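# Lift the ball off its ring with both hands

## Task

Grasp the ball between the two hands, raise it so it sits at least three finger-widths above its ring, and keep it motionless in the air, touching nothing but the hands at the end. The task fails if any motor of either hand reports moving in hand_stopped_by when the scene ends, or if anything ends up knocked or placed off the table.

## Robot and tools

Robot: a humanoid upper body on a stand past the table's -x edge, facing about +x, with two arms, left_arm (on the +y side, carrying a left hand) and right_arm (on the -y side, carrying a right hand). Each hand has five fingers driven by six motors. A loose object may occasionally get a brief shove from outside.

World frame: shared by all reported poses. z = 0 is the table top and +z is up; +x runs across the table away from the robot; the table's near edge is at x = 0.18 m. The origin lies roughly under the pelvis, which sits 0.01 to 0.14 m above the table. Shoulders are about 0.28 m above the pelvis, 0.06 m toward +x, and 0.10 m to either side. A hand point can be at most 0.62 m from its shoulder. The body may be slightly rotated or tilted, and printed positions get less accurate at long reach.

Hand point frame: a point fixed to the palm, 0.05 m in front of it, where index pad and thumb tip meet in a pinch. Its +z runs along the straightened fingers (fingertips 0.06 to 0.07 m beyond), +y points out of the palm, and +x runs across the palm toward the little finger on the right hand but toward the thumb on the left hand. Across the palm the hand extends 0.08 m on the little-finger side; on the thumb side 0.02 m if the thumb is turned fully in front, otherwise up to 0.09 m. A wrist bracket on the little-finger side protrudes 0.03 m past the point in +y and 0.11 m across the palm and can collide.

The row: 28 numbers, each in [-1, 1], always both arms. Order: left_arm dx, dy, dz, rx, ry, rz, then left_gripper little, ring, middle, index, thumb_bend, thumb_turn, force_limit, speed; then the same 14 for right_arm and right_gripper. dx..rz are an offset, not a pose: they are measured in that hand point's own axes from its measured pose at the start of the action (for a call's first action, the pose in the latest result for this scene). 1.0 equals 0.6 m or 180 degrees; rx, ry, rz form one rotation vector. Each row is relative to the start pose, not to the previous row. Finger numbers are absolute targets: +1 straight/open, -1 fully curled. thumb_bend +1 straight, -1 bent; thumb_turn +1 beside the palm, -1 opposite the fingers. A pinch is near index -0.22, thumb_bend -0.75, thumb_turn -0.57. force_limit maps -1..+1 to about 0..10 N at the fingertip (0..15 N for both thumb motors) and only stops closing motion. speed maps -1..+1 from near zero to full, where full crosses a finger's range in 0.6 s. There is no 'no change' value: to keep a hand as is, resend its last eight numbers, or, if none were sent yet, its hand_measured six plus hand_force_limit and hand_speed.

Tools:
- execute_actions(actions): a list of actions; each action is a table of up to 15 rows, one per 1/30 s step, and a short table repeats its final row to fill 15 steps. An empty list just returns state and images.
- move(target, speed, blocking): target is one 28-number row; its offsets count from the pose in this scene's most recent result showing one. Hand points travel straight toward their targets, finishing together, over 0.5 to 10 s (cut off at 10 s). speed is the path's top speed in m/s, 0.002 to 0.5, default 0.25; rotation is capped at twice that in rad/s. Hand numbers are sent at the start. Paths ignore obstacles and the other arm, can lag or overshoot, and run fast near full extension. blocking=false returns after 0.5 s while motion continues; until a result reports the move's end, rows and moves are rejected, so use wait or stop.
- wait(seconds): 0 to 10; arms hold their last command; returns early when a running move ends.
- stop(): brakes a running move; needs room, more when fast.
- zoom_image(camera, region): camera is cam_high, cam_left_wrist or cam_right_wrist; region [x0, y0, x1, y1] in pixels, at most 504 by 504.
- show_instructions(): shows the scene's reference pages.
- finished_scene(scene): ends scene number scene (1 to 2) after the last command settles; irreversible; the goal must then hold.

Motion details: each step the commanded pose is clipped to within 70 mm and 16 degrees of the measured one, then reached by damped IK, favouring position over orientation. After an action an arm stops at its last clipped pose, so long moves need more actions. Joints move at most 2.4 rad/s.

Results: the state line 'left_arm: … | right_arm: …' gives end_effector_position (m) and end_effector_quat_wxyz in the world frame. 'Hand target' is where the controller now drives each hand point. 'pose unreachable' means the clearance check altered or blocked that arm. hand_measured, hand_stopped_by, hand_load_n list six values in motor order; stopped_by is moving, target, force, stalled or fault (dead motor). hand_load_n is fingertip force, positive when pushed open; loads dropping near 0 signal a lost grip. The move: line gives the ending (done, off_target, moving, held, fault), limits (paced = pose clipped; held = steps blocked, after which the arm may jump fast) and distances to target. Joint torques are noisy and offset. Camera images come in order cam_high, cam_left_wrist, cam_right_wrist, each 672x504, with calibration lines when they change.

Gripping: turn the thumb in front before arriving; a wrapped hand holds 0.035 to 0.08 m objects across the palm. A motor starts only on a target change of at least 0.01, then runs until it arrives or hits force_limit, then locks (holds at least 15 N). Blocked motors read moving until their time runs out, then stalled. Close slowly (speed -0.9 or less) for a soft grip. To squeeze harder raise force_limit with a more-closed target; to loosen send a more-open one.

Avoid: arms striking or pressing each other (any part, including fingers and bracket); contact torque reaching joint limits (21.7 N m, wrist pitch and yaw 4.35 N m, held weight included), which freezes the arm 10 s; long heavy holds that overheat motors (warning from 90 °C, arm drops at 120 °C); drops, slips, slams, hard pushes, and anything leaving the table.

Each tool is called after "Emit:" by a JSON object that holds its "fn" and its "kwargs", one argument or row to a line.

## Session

Emit:
{"fn": "execute_actions", "kwargs": {
  "actions": []
}}

Scene clock: 0.00 s.
left_arm: end_effector_position=(+0.2259, +0.1557, +0.4707) hand_measured=(+1.000, +1.000, +1.000, +1.000, +1.000, +1.000) hand_load_n=(+0.0, +0.0, +0.0, +0.0, +0.0, +0.0) hand_stopped_by=(target, target, target, target, target, target) hand_force_limit=0.00 hand_speed=-0.80 end_effector_quat_wxyz=(+0.123, +0.224, -0.034, +0.966) | right_arm: end_effector_position=(+0.2066, -0.1237, +0.4971) hand_measured=(+1.000, +1.000, +1.000, +1.000, +1.000, +1.000) hand_load_n=(+0.0, +0.0, +0.0, +0.0, +0.0, +0.0) hand_stopped_by=(target, target, target, target, target, target) hand_force_limit=0.00 hand_speed=-0.80 end_effector_quat_wxyz=(+0.967, -0.182, +0.164, -0.065)
Joint positions: left_arm=[ 0.064  0.46   0.131 -0.44  -0.603 -0.96  -0.219] | right_arm=[-0.085 -0.448 -0.31  -0.377  0.463 -0.961  0.294]
Joint velocities: left_arm=[ 0.006  0.     0.003 -0.002 -0.003  0.     0.   ] | right_arm=[-0.002  0.014 -0.006 -0.006  0.005  0.     0.   ]
Joint torques (N m, as the arm reports them, + toward a larger angle): no reading
Hand target (left_arm): +0.226, +0.156, +0.471; +0.123, +0.224, -0.034, +0.966
Hand target (right_arm): +0.207, -0.124, +0.497; +0.967, -0.182, +0.164, -0.065
camera_calibration (this result's frames):
cam_left_wrist: T_world_to_cam=[[0.314361, 0.946611, -0.0714519, -0.197025], [-0.937245, 0.297529, -0.18179, 0.24291], [-0.150826, 0.124116, 0.980738, -0.321712], [0, 0, 0, 1]] pos_world=[0.241081, 0.154163, 0.345596]
cam_right_wrist: T_world_to_cam=[[0.0560096, 0.92902, -0.365766, 0.280159], [-0.961184, -0.0489558, -0.27153, 0.326444], [-0.270164, 0.366776, 0.890217, -0.209384], [0, 0, 0, 1]] pos_world=[0.241513, -0.167495, 0.377509]

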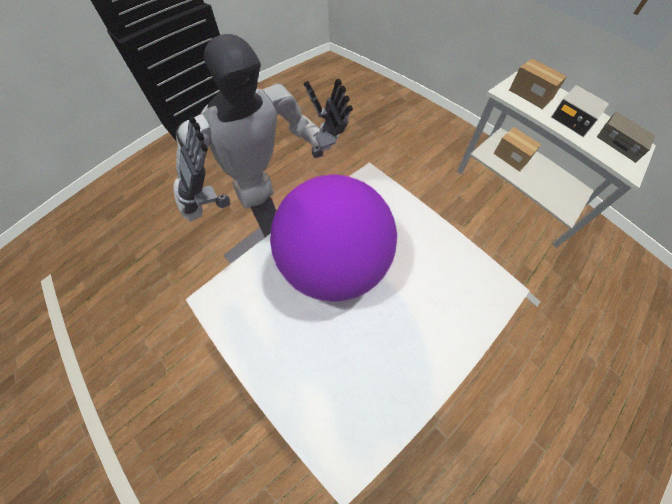

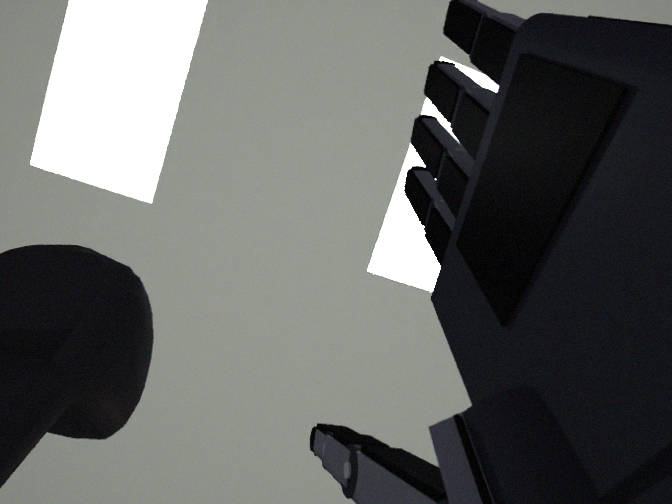

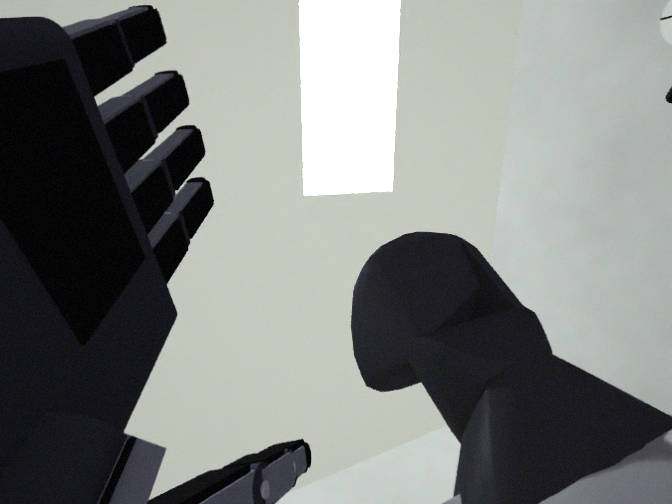

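Emit:
{"fn": "move", "kwargs": {
  "target": [-0.183,-0.285,-0.175,0.168,-0.321,-0.113,1,1,1,1,1,1,0,-0.8, 0.307,-0.124,-0.267,0.170,0.367,0.278,1,1,1,1,1,1,0,-0.8]
}}

Scene clock: 12.93 s.
left_arm: end_effector_position=(+0.3236, +0.3103, +0.3314) hand_measured=(+1.000, +1.000, +1.000, +1.000, +1.000, +1.000) hand_load_n=(+0.0, +0.0, +0.0, +0.0, +0.0, +0.0) hand_stopped_by=(target, target, target, target, target, target) hand_force_limit=0.00 hand_speed=-0.80 end_effector_quat_wxyz=(+0.178, +0.686, +0.182, +0.682) | right_arm: end_effector_position=(+0.3216, -0.2842, +0.3322) hand_measured=(+1.000, +1.000, +1.000, +1.000, +1.000, +1.000) hand_load_n=(+0.0, +0.0, +0.0, +0.0, +0.0, +0.0) hand_stopped_by=(target, target, target, target, target, target) hand_force_limit=0.00 hand_speed=-0.80 end_effector_quat_wxyz=(+0.683, +0.192, +0.681, +0.181)
Joint positions: left_arm=[ 0.505  0.639  0.733 -0.334 -1.373  0.177 -0.315] | right_arm=[ 0.352 -0.878 -0.165 -0.174  1.534 -0.218  0.307]
Joint velocities: left_arm=[-0.006  0.     0.014  0.     0.002  0.009  0.   ] | right_arm=[ 0.     0.006 -0.005 -0.003 -0.006  0.005  0.   ]
Joint torques (N m, as the arm reports them, + toward a larger angle): left_arm=[ 1.7   3.78  3.24 -0.73  0.07 -1.04 -0.47] | right_arm=[-0.52 -5.74 -1.98 -0.73  0.15 -0.7   0.21]
Hand target (left_arm): +0.324, +0.312, +0.331; +0.177, +0.686, +0.185, +0.681
Hand target (right_arm): +0.322, -0.286, +0.332; +0.682, +0.194, +0.681, +0.180
Off the commanded pose (left_arm): 0.004 m, 2 deg.
Off the commanded pose (right_arm): 0.006 m, 3 deg.
move: off_target (left_arm, right_arm)
camera_calibration (this result's frames):
cam_left_wrist: T_world_to_cam=[[-0.0530683, 0.819224, -0.571013, -0.0601109], [-0.594954, 0.433311, 0.676957, -0.174378], [0.802006, 0.375652, 0.464406, -0.404774], [0, 0, 0, 1]] pos_world=[0.217694, 0.276858, 0.271702]
cam_right_wrist: T_world_to_cam=[[0.0179924, 0.855226, 0.517942, 0.0602116], [-0.587701, -0.410042, 0.697476, -0.160285], [0.808878, -0.316944, 0.49524, -0.382802], [0, 0, 0, 1]] pos_world=[0.214357, -0.238545, 0.270188]

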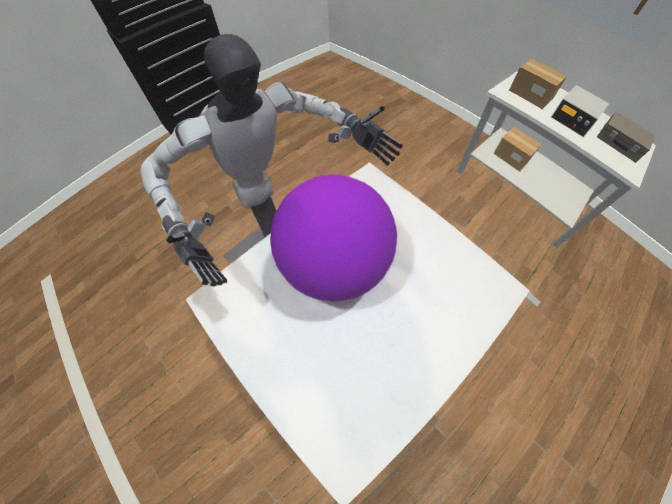

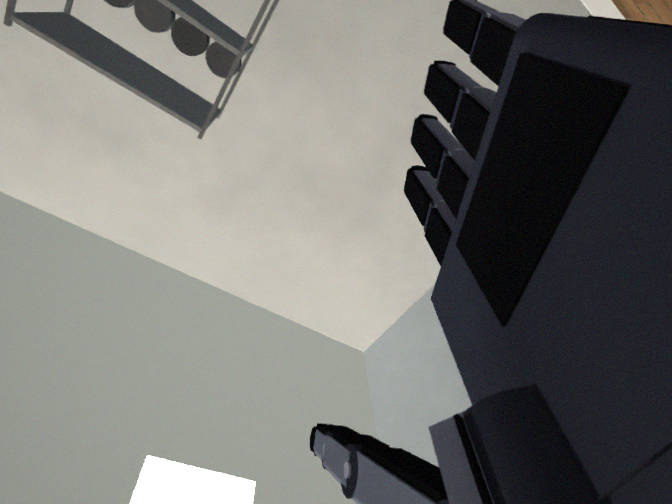

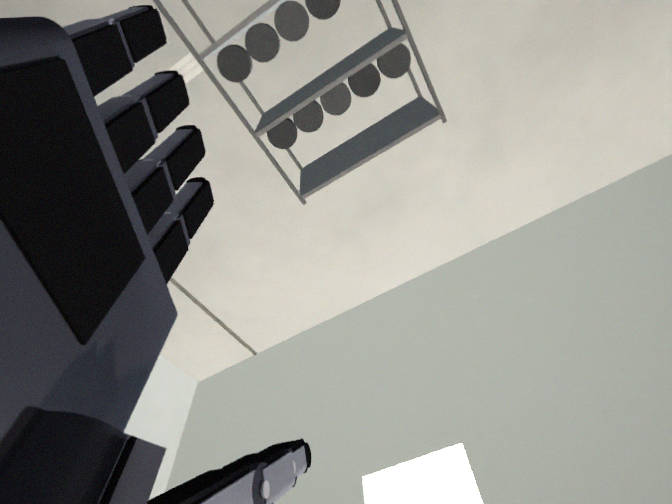

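Emit:
{"fn": "move", "kwargs": {
  "target": [-0.335,-0.058,0.168,0,0,0,1,1,1,1,1,1,0,-0.8, 0.336,-0.06,0.18,0,0,0,1,1,1,1,1,1,0,-0.8],
  "speed": 0.2
}}

Scene clock: 18.43 s.
left_arm: end_effector_position=(+0.4162, +0.2218, +0.1307) hand_measured=(+1.000, +1.000, +1.000, +1.000, +1.000, +1.000) hand_load_n=(+0.0, +0.0, +0.0, +0.0, +0.0, +0.0) hand_stopped_by=(target, target, target, target, target, target) hand_force_limit=0.00 hand_speed=-0.80 end_effector_quat_wxyz=(+0.182, +0.709, +0.187, +0.655) | right_arm: end_effector_position=(+0.4283, -0.2063, +0.1352) hand_measured=(+1.000, +1.000, +1.000, +1.000, +1.000, +1.000) hand_load_n=(+0.0, +0.0, +0.0, +0.0, +0.0, +0.0) hand_stopped_by=(target, target, target, target, target, target) hand_force_limit=0.00 hand_speed=-0.80 end_effector_quat_wxyz=(+0.611, +0.233, +0.741, +0.151)
Joint positions: left_arm=[-0.535  0.32   0.383  1.39  -0.791 -0.636 -0.857] | right_arm=[-0.683 -0.201  0.134  1.46   1.162 -0.552  0.653]
Joint velocities: left_arm=[-0.072  0.011  0.072  0.193  0.003 -0.072 -0.091] | right_arm=[-0.011  0.008 -0.005  0.     0.023  0.     0.006]
Joint torques (N m, as the arm reports them, + toward a larger angle): left_arm=[-3.5   3.34 -0.12 -0.67  0.13 -1.13 -0.73] | right_arm=[-4.69 -3.68 -0.03 -0.66 -0.11 -0.77  0.29]
Hand target (left_arm): +0.416, +0.223, +0.131; +0.181, +0.708, +0.187, +0.657
Hand target (right_arm): +0.429, -0.205, +0.136; +0.612, +0.232, +0.741, +0.152
Off the commanded pose (left_arm): 0.023 m, 4 deg.
Off the commanded pose (right_arm): 0.010 m, 12 deg.
move: off_target (left_arm, right_arm)
camera_calibration (this result's frames):
cam_left_wrist: T_world_to_cam=[[-0.0786167, 0.812011, -0.578324, -0.08411], [-0.540644, 0.452671, 0.709079, 0.0238496], [0.83757, 0.368412, 0.403421, -0.357882], [0, 0, 0, 1]] pos_world=[0.306033, 0.18935, 0.078823]
cam_right_wrist: T_world_to_cam=[[0.165737, 0.839427, 0.517584, 0.027231], [-0.452508, -0.401595, 0.796214, 0.00221028], [0.876224, -0.366173, 0.313288, -0.361281], [0, 0, 0, 1]] pos_world=[0.31305, -0.154262, 0.0973309]

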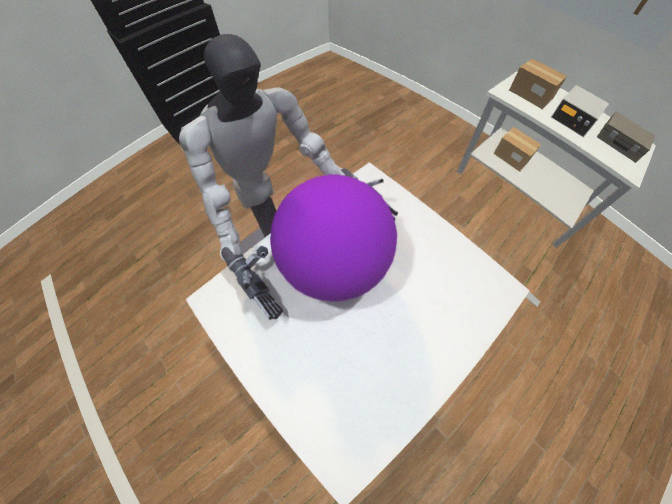

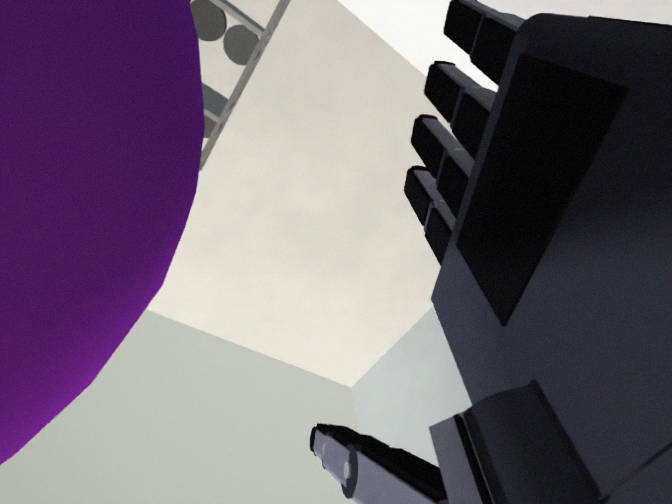

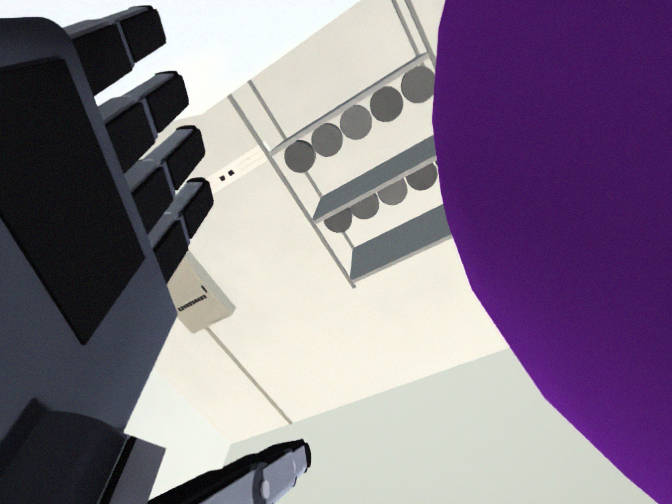

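Emit:
{"fn": "move", "kwargs": {
  "target": [-0.042,0.107,0,0,0,0,1,1,1,1,1,1,0,-0.8, 0.042,0.107,0,-0.035,-0.02,0,1,1,1,1,1,1,0,-0.8],
  "speed": 0.06
}}

Scene clock: 26.07 s.
left_arm: end_effector_position=(+0.4160, +0.1604, +0.1466) hand_measured=(+1.000, +1.000, +1.000, +1.000, +1.000, +1.000) hand_load_n=(+0.0, +0.0, +0.0, +0.0, +0.0, +0.0) hand_stopped_by=(target, target, target, target, target, target) hand_force_limit=0.00 hand_speed=-0.80 end_effector_quat_wxyz=(+0.180, +0.702, +0.196, +0.661) | right_arm: end_effector_position=(+0.4318, -0.1380, +0.1439) hand_measured=(+1.000, +1.000, +1.000, +1.000, +1.000, +1.000) hand_load_n=(+0.0, +0.0, +0.0, +0.0, +0.0, +0.0) hand_stopped_by=(target, target, target, target, target, target) hand_force_limit=0.00 hand_speed=-0.80 end_effector_quat_wxyz=(+0.631, +0.208, +0.725, +0.181)
Joint positions: left_arm=[-0.274  0.122  0.166  0.748 -0.685 -0.532 -0.412] | right_arm=[-0.707 -0.036  0.165  1.467  1.125 -0.705  0.624]
Joint velocities: left_arm=[0.009 0.002 0.    0.    0.002 0.002 0.005] | right_arm=[ 0.    -0.003 -0.006  0.002 -0.018  0.     0.   ]
Joint torques (N m, as the arm reports them, + toward a larger angle): left_arm=[-2.66  1.19 -0.91 -1.75  0.38 -0.98 -0.42] | right_arm=[-5.07 -2.56  0.5  -0.84 -0.32 -0.81  0.18]
Hand target (left_arm): +0.416, +0.160, +0.146; +0.179, +0.704, +0.194, +0.659
Hand target (right_arm): +0.432, -0.138, +0.144; +0.631, +0.206, +0.726, +0.179
Off the commanded pose (left_arm): 0.009 m, 1 deg.
Off the commanded pose (right_arm): 0.004 m, 2 deg.
move: off_target (left_arm, right_arm)
camera_calibration (this result's frames):
cam_left_wrist: T_world_to_cam=[[-0.0874343, 0.805192, -0.586533, -0.0190926], [-0.557934, 0.448193, 0.69845, 0.0496936], [0.825267, 0.388315, 0.410057, -0.340492], [0, 0, 0, 1]] pos_world=[0.307053, 0.125319, 0.0937141]
cam_right_wrist: T_world_to_cam=[[0.0792819, 0.841815, 0.533912, 0.000124474], [-0.482148, -0.4364, 0.759664, 0.0375624], [0.872495, -0.317652, 0.37128, -0.342155], [0, 0, 0, 1]] pos_world=[0.316629, -0.0923988, 0.0984342]

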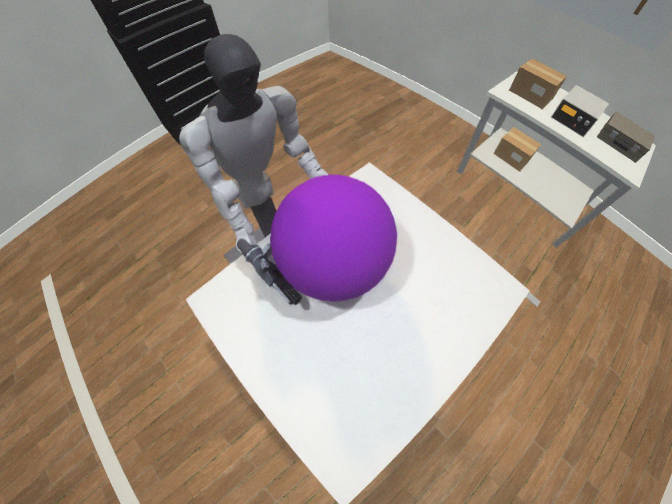

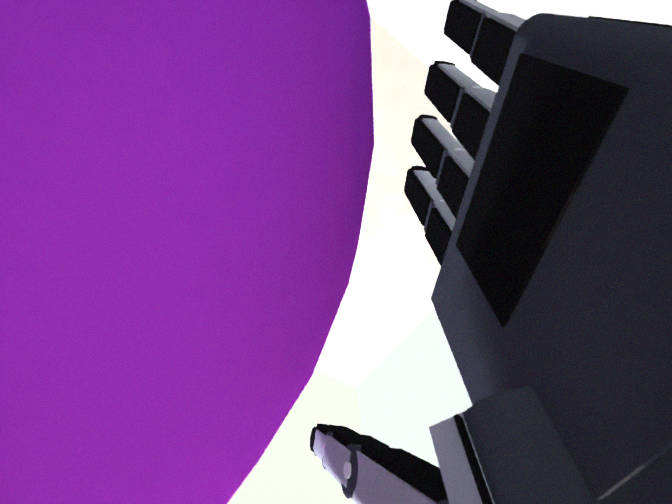

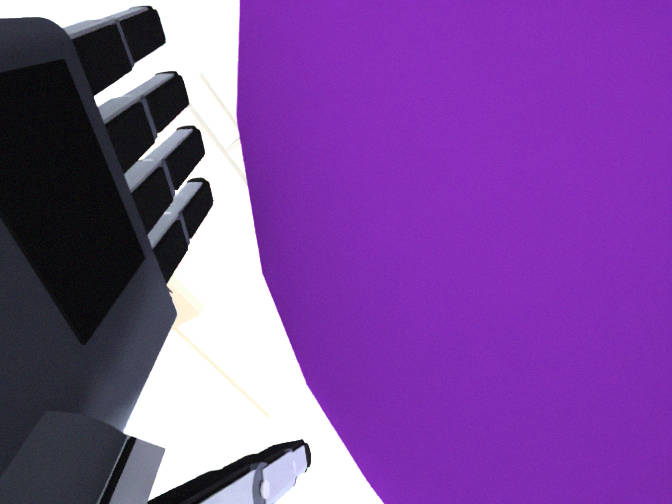

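Emit:
{"fn": "move", "kwargs": {
  "target": [-0.012,0.022,0.015,0,0,0,-0.3,-0.3,-0.3,-0.3,1,1,-0.5,-0.8, 0.012,0.02,0,-0.02,0,0,-0.3,-0.3,-0.3,-0.3,1,1,-0.5,-0.8],
  "speed": 0.04
}}

Emit:
{"fn": "move", "kwargs": {
  "target": [0.161,0.122,0,0,0,0,-0.3,-0.3,-0.3,-0.3,1,1,-0.5,-0.8, -0.158,0.127,0,-0.02,0,0,-0.3,-0.3,-0.3,-0.3,1,1,-0.5,-0.8],
  "speed": 0.06
}}

Emit:
{"fn": "wait", "kwargs": {
  "seconds": 2
}}

Scene clock: 31.63 s.
left_arm: end_effector_position=(+0.4246, +0.1512, +0.1435) hand_measured=(+0.502, +0.624, +0.680, +0.646, +1.000, +1.000) hand_load_n=(+2.0, +0.0, +0.0, +0.0, +0.0, +0.0) hand_stopped_by=(force, force, force, force, target, target) hand_force_limit=-0.50 hand_speed=-0.80 end_effector_quat_wxyz=(+0.173, +0.704, +0.203, +0.658) | right_arm: end_effector_position=(+0.4312, -0.1319, +0.1413) hand_measured=(+0.468, +0.602, +0.658, +0.580, +1.000, +1.000) hand_load_n=(+2.0, +0.0, +0.0, +0.0, +0.0, +0.0) hand_stopped_by=(force, force, force, force, target, target) hand_force_limit=-0.50 hand_speed=-0.80 end_effector_quat_wxyz=(+0.625, +0.200, +0.731, +0.188)
Joint positions: left_arm=[-0.323  0.097  0.151  0.811 -0.668 -0.57  -0.369] | right_arm=[-0.707 -0.035  0.169  1.468  1.109 -0.691  0.628]
Joint velocities: left_arm=[ 0.005  0.003  0.003  0.002 -0.012  0.     0.   ] | right_arm=[-0.003  0.     0.009 -0.012  0.     0.     0.   ]
Joint torques (N m, as the arm reports them, + toward a larger angle): left_arm=[-3.18  0.85 -1.73 -1.29  0.47 -1.17 -1.23] | right_arm=[-5.2  -1.63  0.65 -1.38 -0.47 -0.63  0.69]
Hand target (left_arm): +0.425, +0.145, +0.147; +0.181, +0.702, +0.196, +0.660
Hand target (right_arm): +0.431, -0.124, +0.144; +0.626, +0.192, +0.729, +0.198
Off the commanded pose (left_arm): 0.007 m, 1 deg.
Off the commanded pose (right_arm): 0.008 m, 3 deg.
move: off_target (left_arm, right_arm)
camera_calibration (this result's frames):
cam_left_wrist: T_world_to_cam=[[-0.108926, 0.80332, -0.585502, -0.00354827], [-0.557353, 0.438357, 0.705124, 0.0611203], [0.823099, 0.403138, 0.399984, -0.342606], [0, 0, 0, 1]] pos_world=[0.315678, 0.114175, 0.0918622]
cam_right_wrist: T_world_to_cam=[[0.0630401, 0.84359, 0.533275, 0.00369162], [-0.463112, -0.448599, 0.764386, 0.0314295], [0.884055, -0.295153, 0.362397, -0.33944], [0, 0, 0, 1]] pos_world=[0.314406, -0.0892016, 0.097019]

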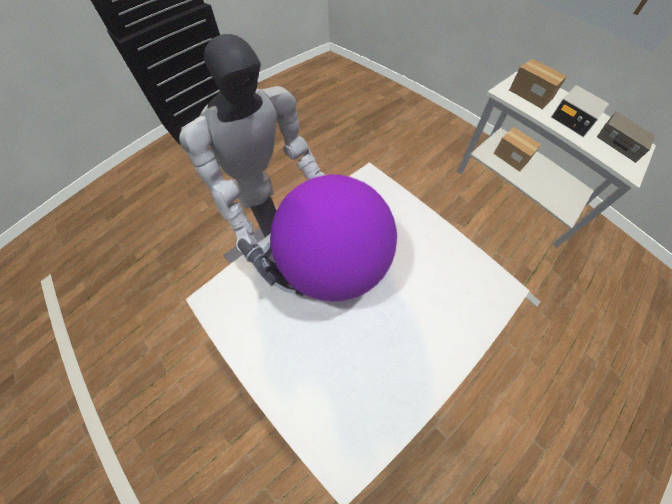

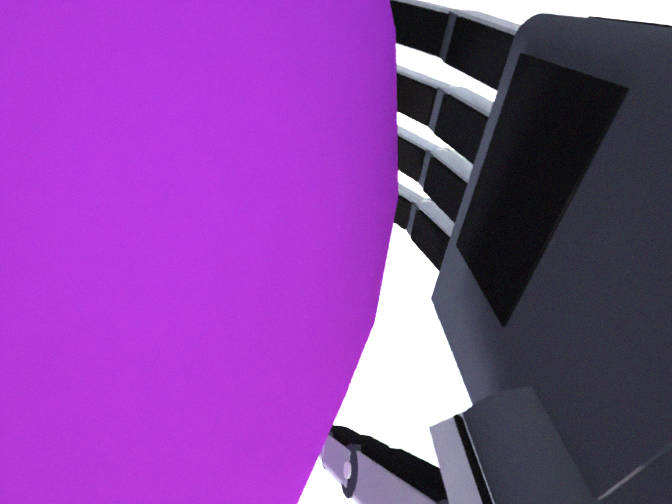

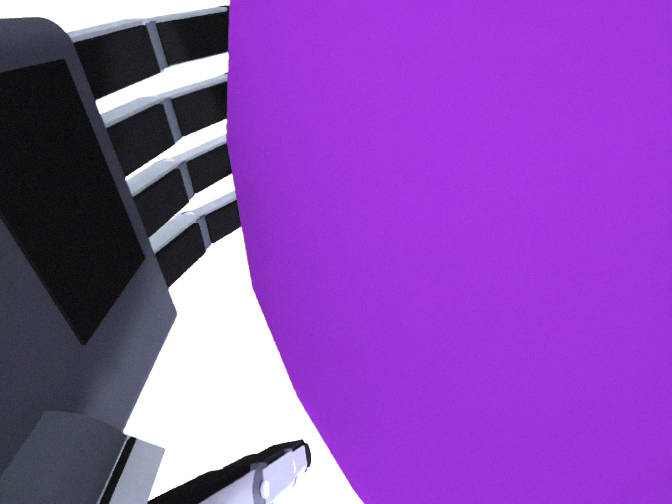

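Scene clock: 33.97 s.
left_arm: end_effector_position=(+0.4365, +0.1627, +0.2618) hand_measured=(+0.502, +0.624, +0.680, +0.646, +1.000, +1.000) hand_load_n=(+5.5, +0.0, +0.0, +0.0, +0.0, +0.0) hand_stopped_by=(force, force, force, force, target, target) hand_force_limit=-0.50 hand_speed=-0.80 end_effector_quat_wxyz=(+0.153, +0.698, +0.229, +0.661) | right_arm: end_effector_position=(+0.4516, -0.1421, +0.2669) hand_measured=(+0.470, +0.602, +0.658, +0.580, +1.000, +1.000) hand_load_n=(+8.0, +0.0, +0.0, +0.0, +0.0, +0.0) hand_stopped_by=(force, force, force, force, target, target) hand_force_limit=-0.50 hand_speed=-0.80 end_effector_quat_wxyz=(+0.644, +0.202, +0.715, +0.183)
Joint positions: left_arm=[-0.116  0.266  0.037 -0.212 -0.74   0.026  0.26 ] | right_arm=[-0.411 -0.525  0.456  0.117  1.179 -0.284 -0.242]
Joint velocities: left_arm=[ 0.     0.002 -0.015  0.009 -0.009  0.     0.033] | right_arm=[-0.011 -0.049  0.071  0.     0.046 -0.037 -0.023]
Joint torques (N m, as the arm reports them, + toward a larger angle): left_arm=[-5.59  0.35 -3.07 -3.02 -0.13 -1.7  -2.24] | right_arm=[-7.05 -1.74  0.34 -3.83 -0.36 -0.82  1.74]
Hand target (left_arm): +0.437, +0.146, +0.267; +0.173, +0.699, +0.213, +0.661
Hand target (right_arm): +0.447, -0.115, +0.262; +0.633, +0.171, +0.726, +0.206
Off the commanded pose (left_arm): 0.025 m, 4 deg.
Off the commanded pose (right_arm): 0.026 m, 4 deg.
move: off_target (left_arm, right_arm)
camera_calibration (this result's frames):
cam_left_wrist: T_world_to_cam=[[-0.162958, 0.790555, -0.590312, 0.0847921], [-0.582474, 0.405831, 0.70429, -0.0042464], [0.796347, 0.458611, 0.394345, -0.400234], [0, 0, 0, 1]] pos_world=[0.330069, 0.118242, 0.210875]
cam_right_wrist: T_world_to_cam=[[0.0588773, 0.84563, 0.530512, -0.0529984], [-0.50687, -0.432509, 0.745667, -0.0326618], [0.86001, -0.312803, 0.403159, -0.408516], [0, 0, 0, 1]] pos_world=[0.337893, -0.0970947, 0.217168]

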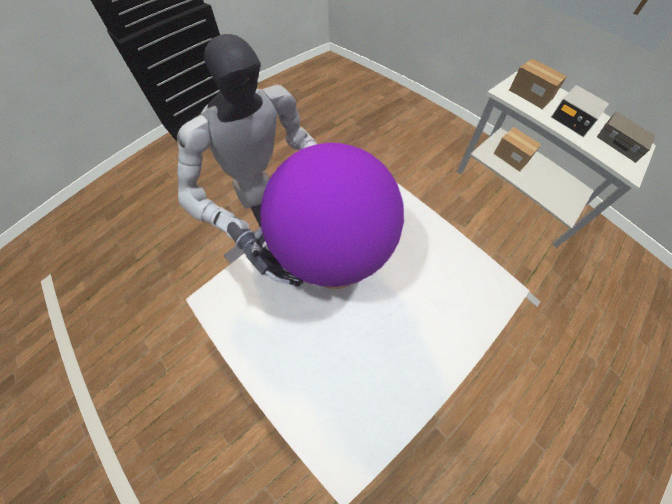

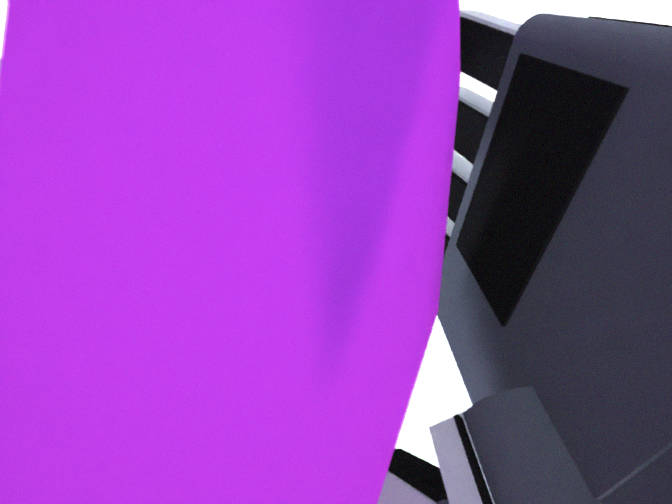

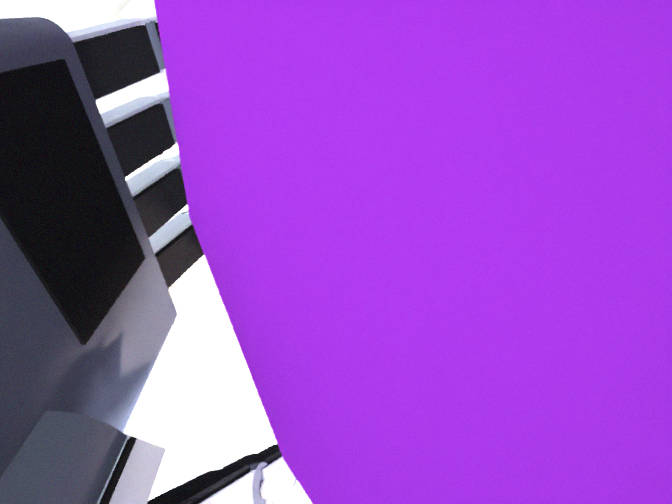

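Scene clock: 35.97 s.
left_arm: end_effector_position=(+0.4366, +0.1631, +0.2616) hand_measured=(+0.502, +0.624, +0.680, +0.646, +1.000, +1.000) hand_load_n=(+6.0, +0.0, +0.0, +0.0, +0.0, +0.0) hand_stopped_by=(force, force, force, force, target, target) hand_force_limit=-0.50 hand_speed=-0.80 end_effector_quat_wxyz=(+0.152, +0.698, +0.229, +0.661) | right_arm: end_effector_position=(+0.4513, -0.1416, +0.2662) hand_measured=(+0.470, +0.602, +0.658, +0.580, +1.000, +1.000) hand_load_n=(+7.5, +0.0, +0.0, +0.0, +0.0, +0.0) hand_stopped_by=(force, force, force, force, target, target) hand_force_limit=-0.50 hand_speed=-0.80 end_effector_quat_wxyz=(+0.643, +0.202, +0.716, +0.183)
Joint positions: left_arm=[-0.116  0.267  0.037 -0.212 -0.741  0.026  0.263] | right_arm=[-0.411 -0.527  0.461  0.117  1.181 -0.286 -0.242]
Joint velocities: left_arm=[0.005 0.002 0.    0.015 0.    0.    0.   ] | right_arm=[-0.005 -0.011 -0.018 -0.003  0.003  0.     0.   ]
Joint torques (N m, as the arm reports them, + toward a larger angle): left_arm=[-6.04  0.35 -2.29 -3.19 -0.49 -1.76 -2.35] | right_arm=[-7.08 -1.73  0.23 -3.85 -0.38 -0.86  1.76]
Hand target (left_arm): +0.437, +0.146, +0.267; +0.173, +0.699, +0.213, +0.661
Hand target (right_arm): +0.447, -0.115, +0.262; +0.633, +0.171, +0.726, +0.206
Off the commanded pose (left_arm): 0.025 m, 4 deg.
Off the commanded pose (right_arm): 0.025 m, 4 deg.
wait: 2.00 s; at rest by 0.17 s
camera_calibration (this result's frames):
cam_left_wrist: T_world_to_cam=[[-0.165318, 0.790515, -0.589709, 0.0851672], [-0.582232, 0.404393, 0.705317, -0.0043342], [0.796038, 0.459949, 0.393409, -0.400273], [0, 0, 0, 1]] pos_world=[0.330188, 0.118532, 0.210752]
cam_right_wrist: T_world_to_cam=[[0.058647, 0.845802, 0.530264, -0.0528452], [-0.504836, -0.433123, 0.74669, -0.0333231], [0.861221, -0.311487, 0.40159, -0.407779], [0, 0, 0, 1]] pos_world=[0.337464, -0.0967543, 0.216664]

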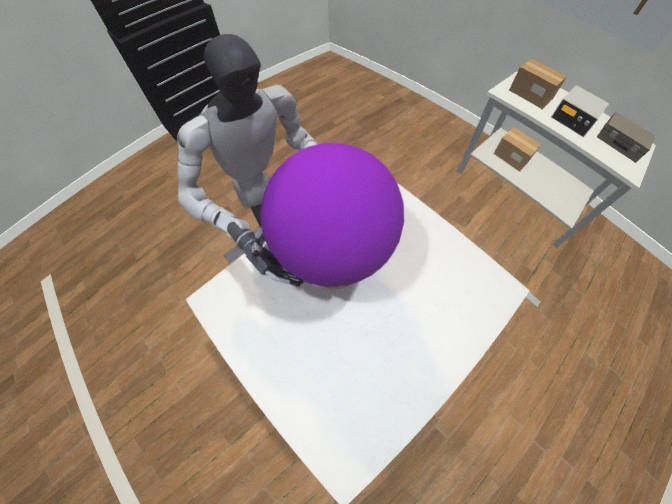

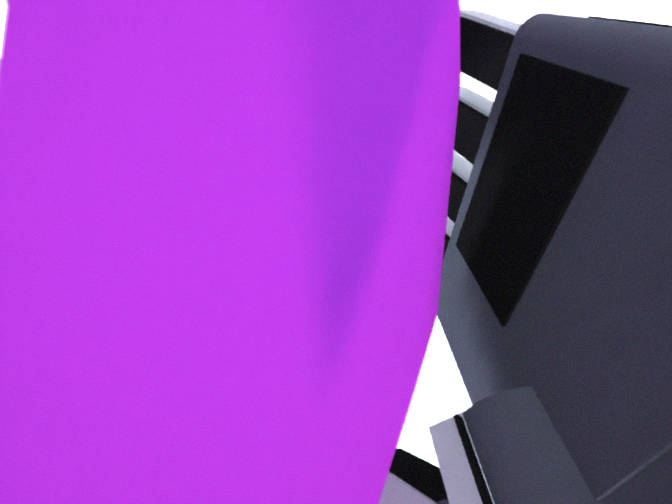

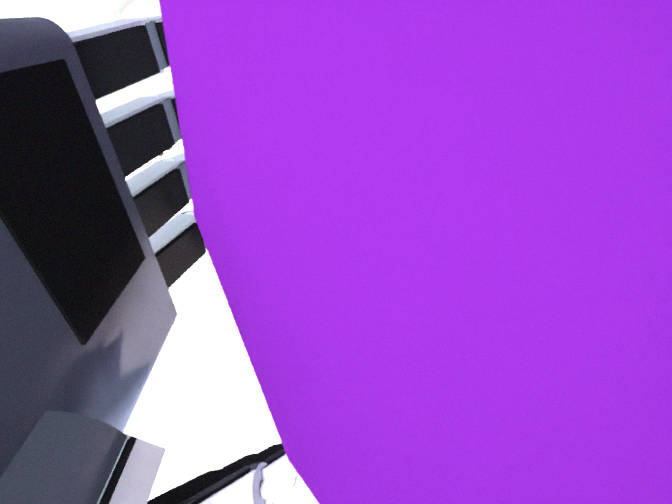

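Emit:
{"fn": "finished_scene", "kwargs": {
  "scene": 2
}}

The scene is finished: the task was done.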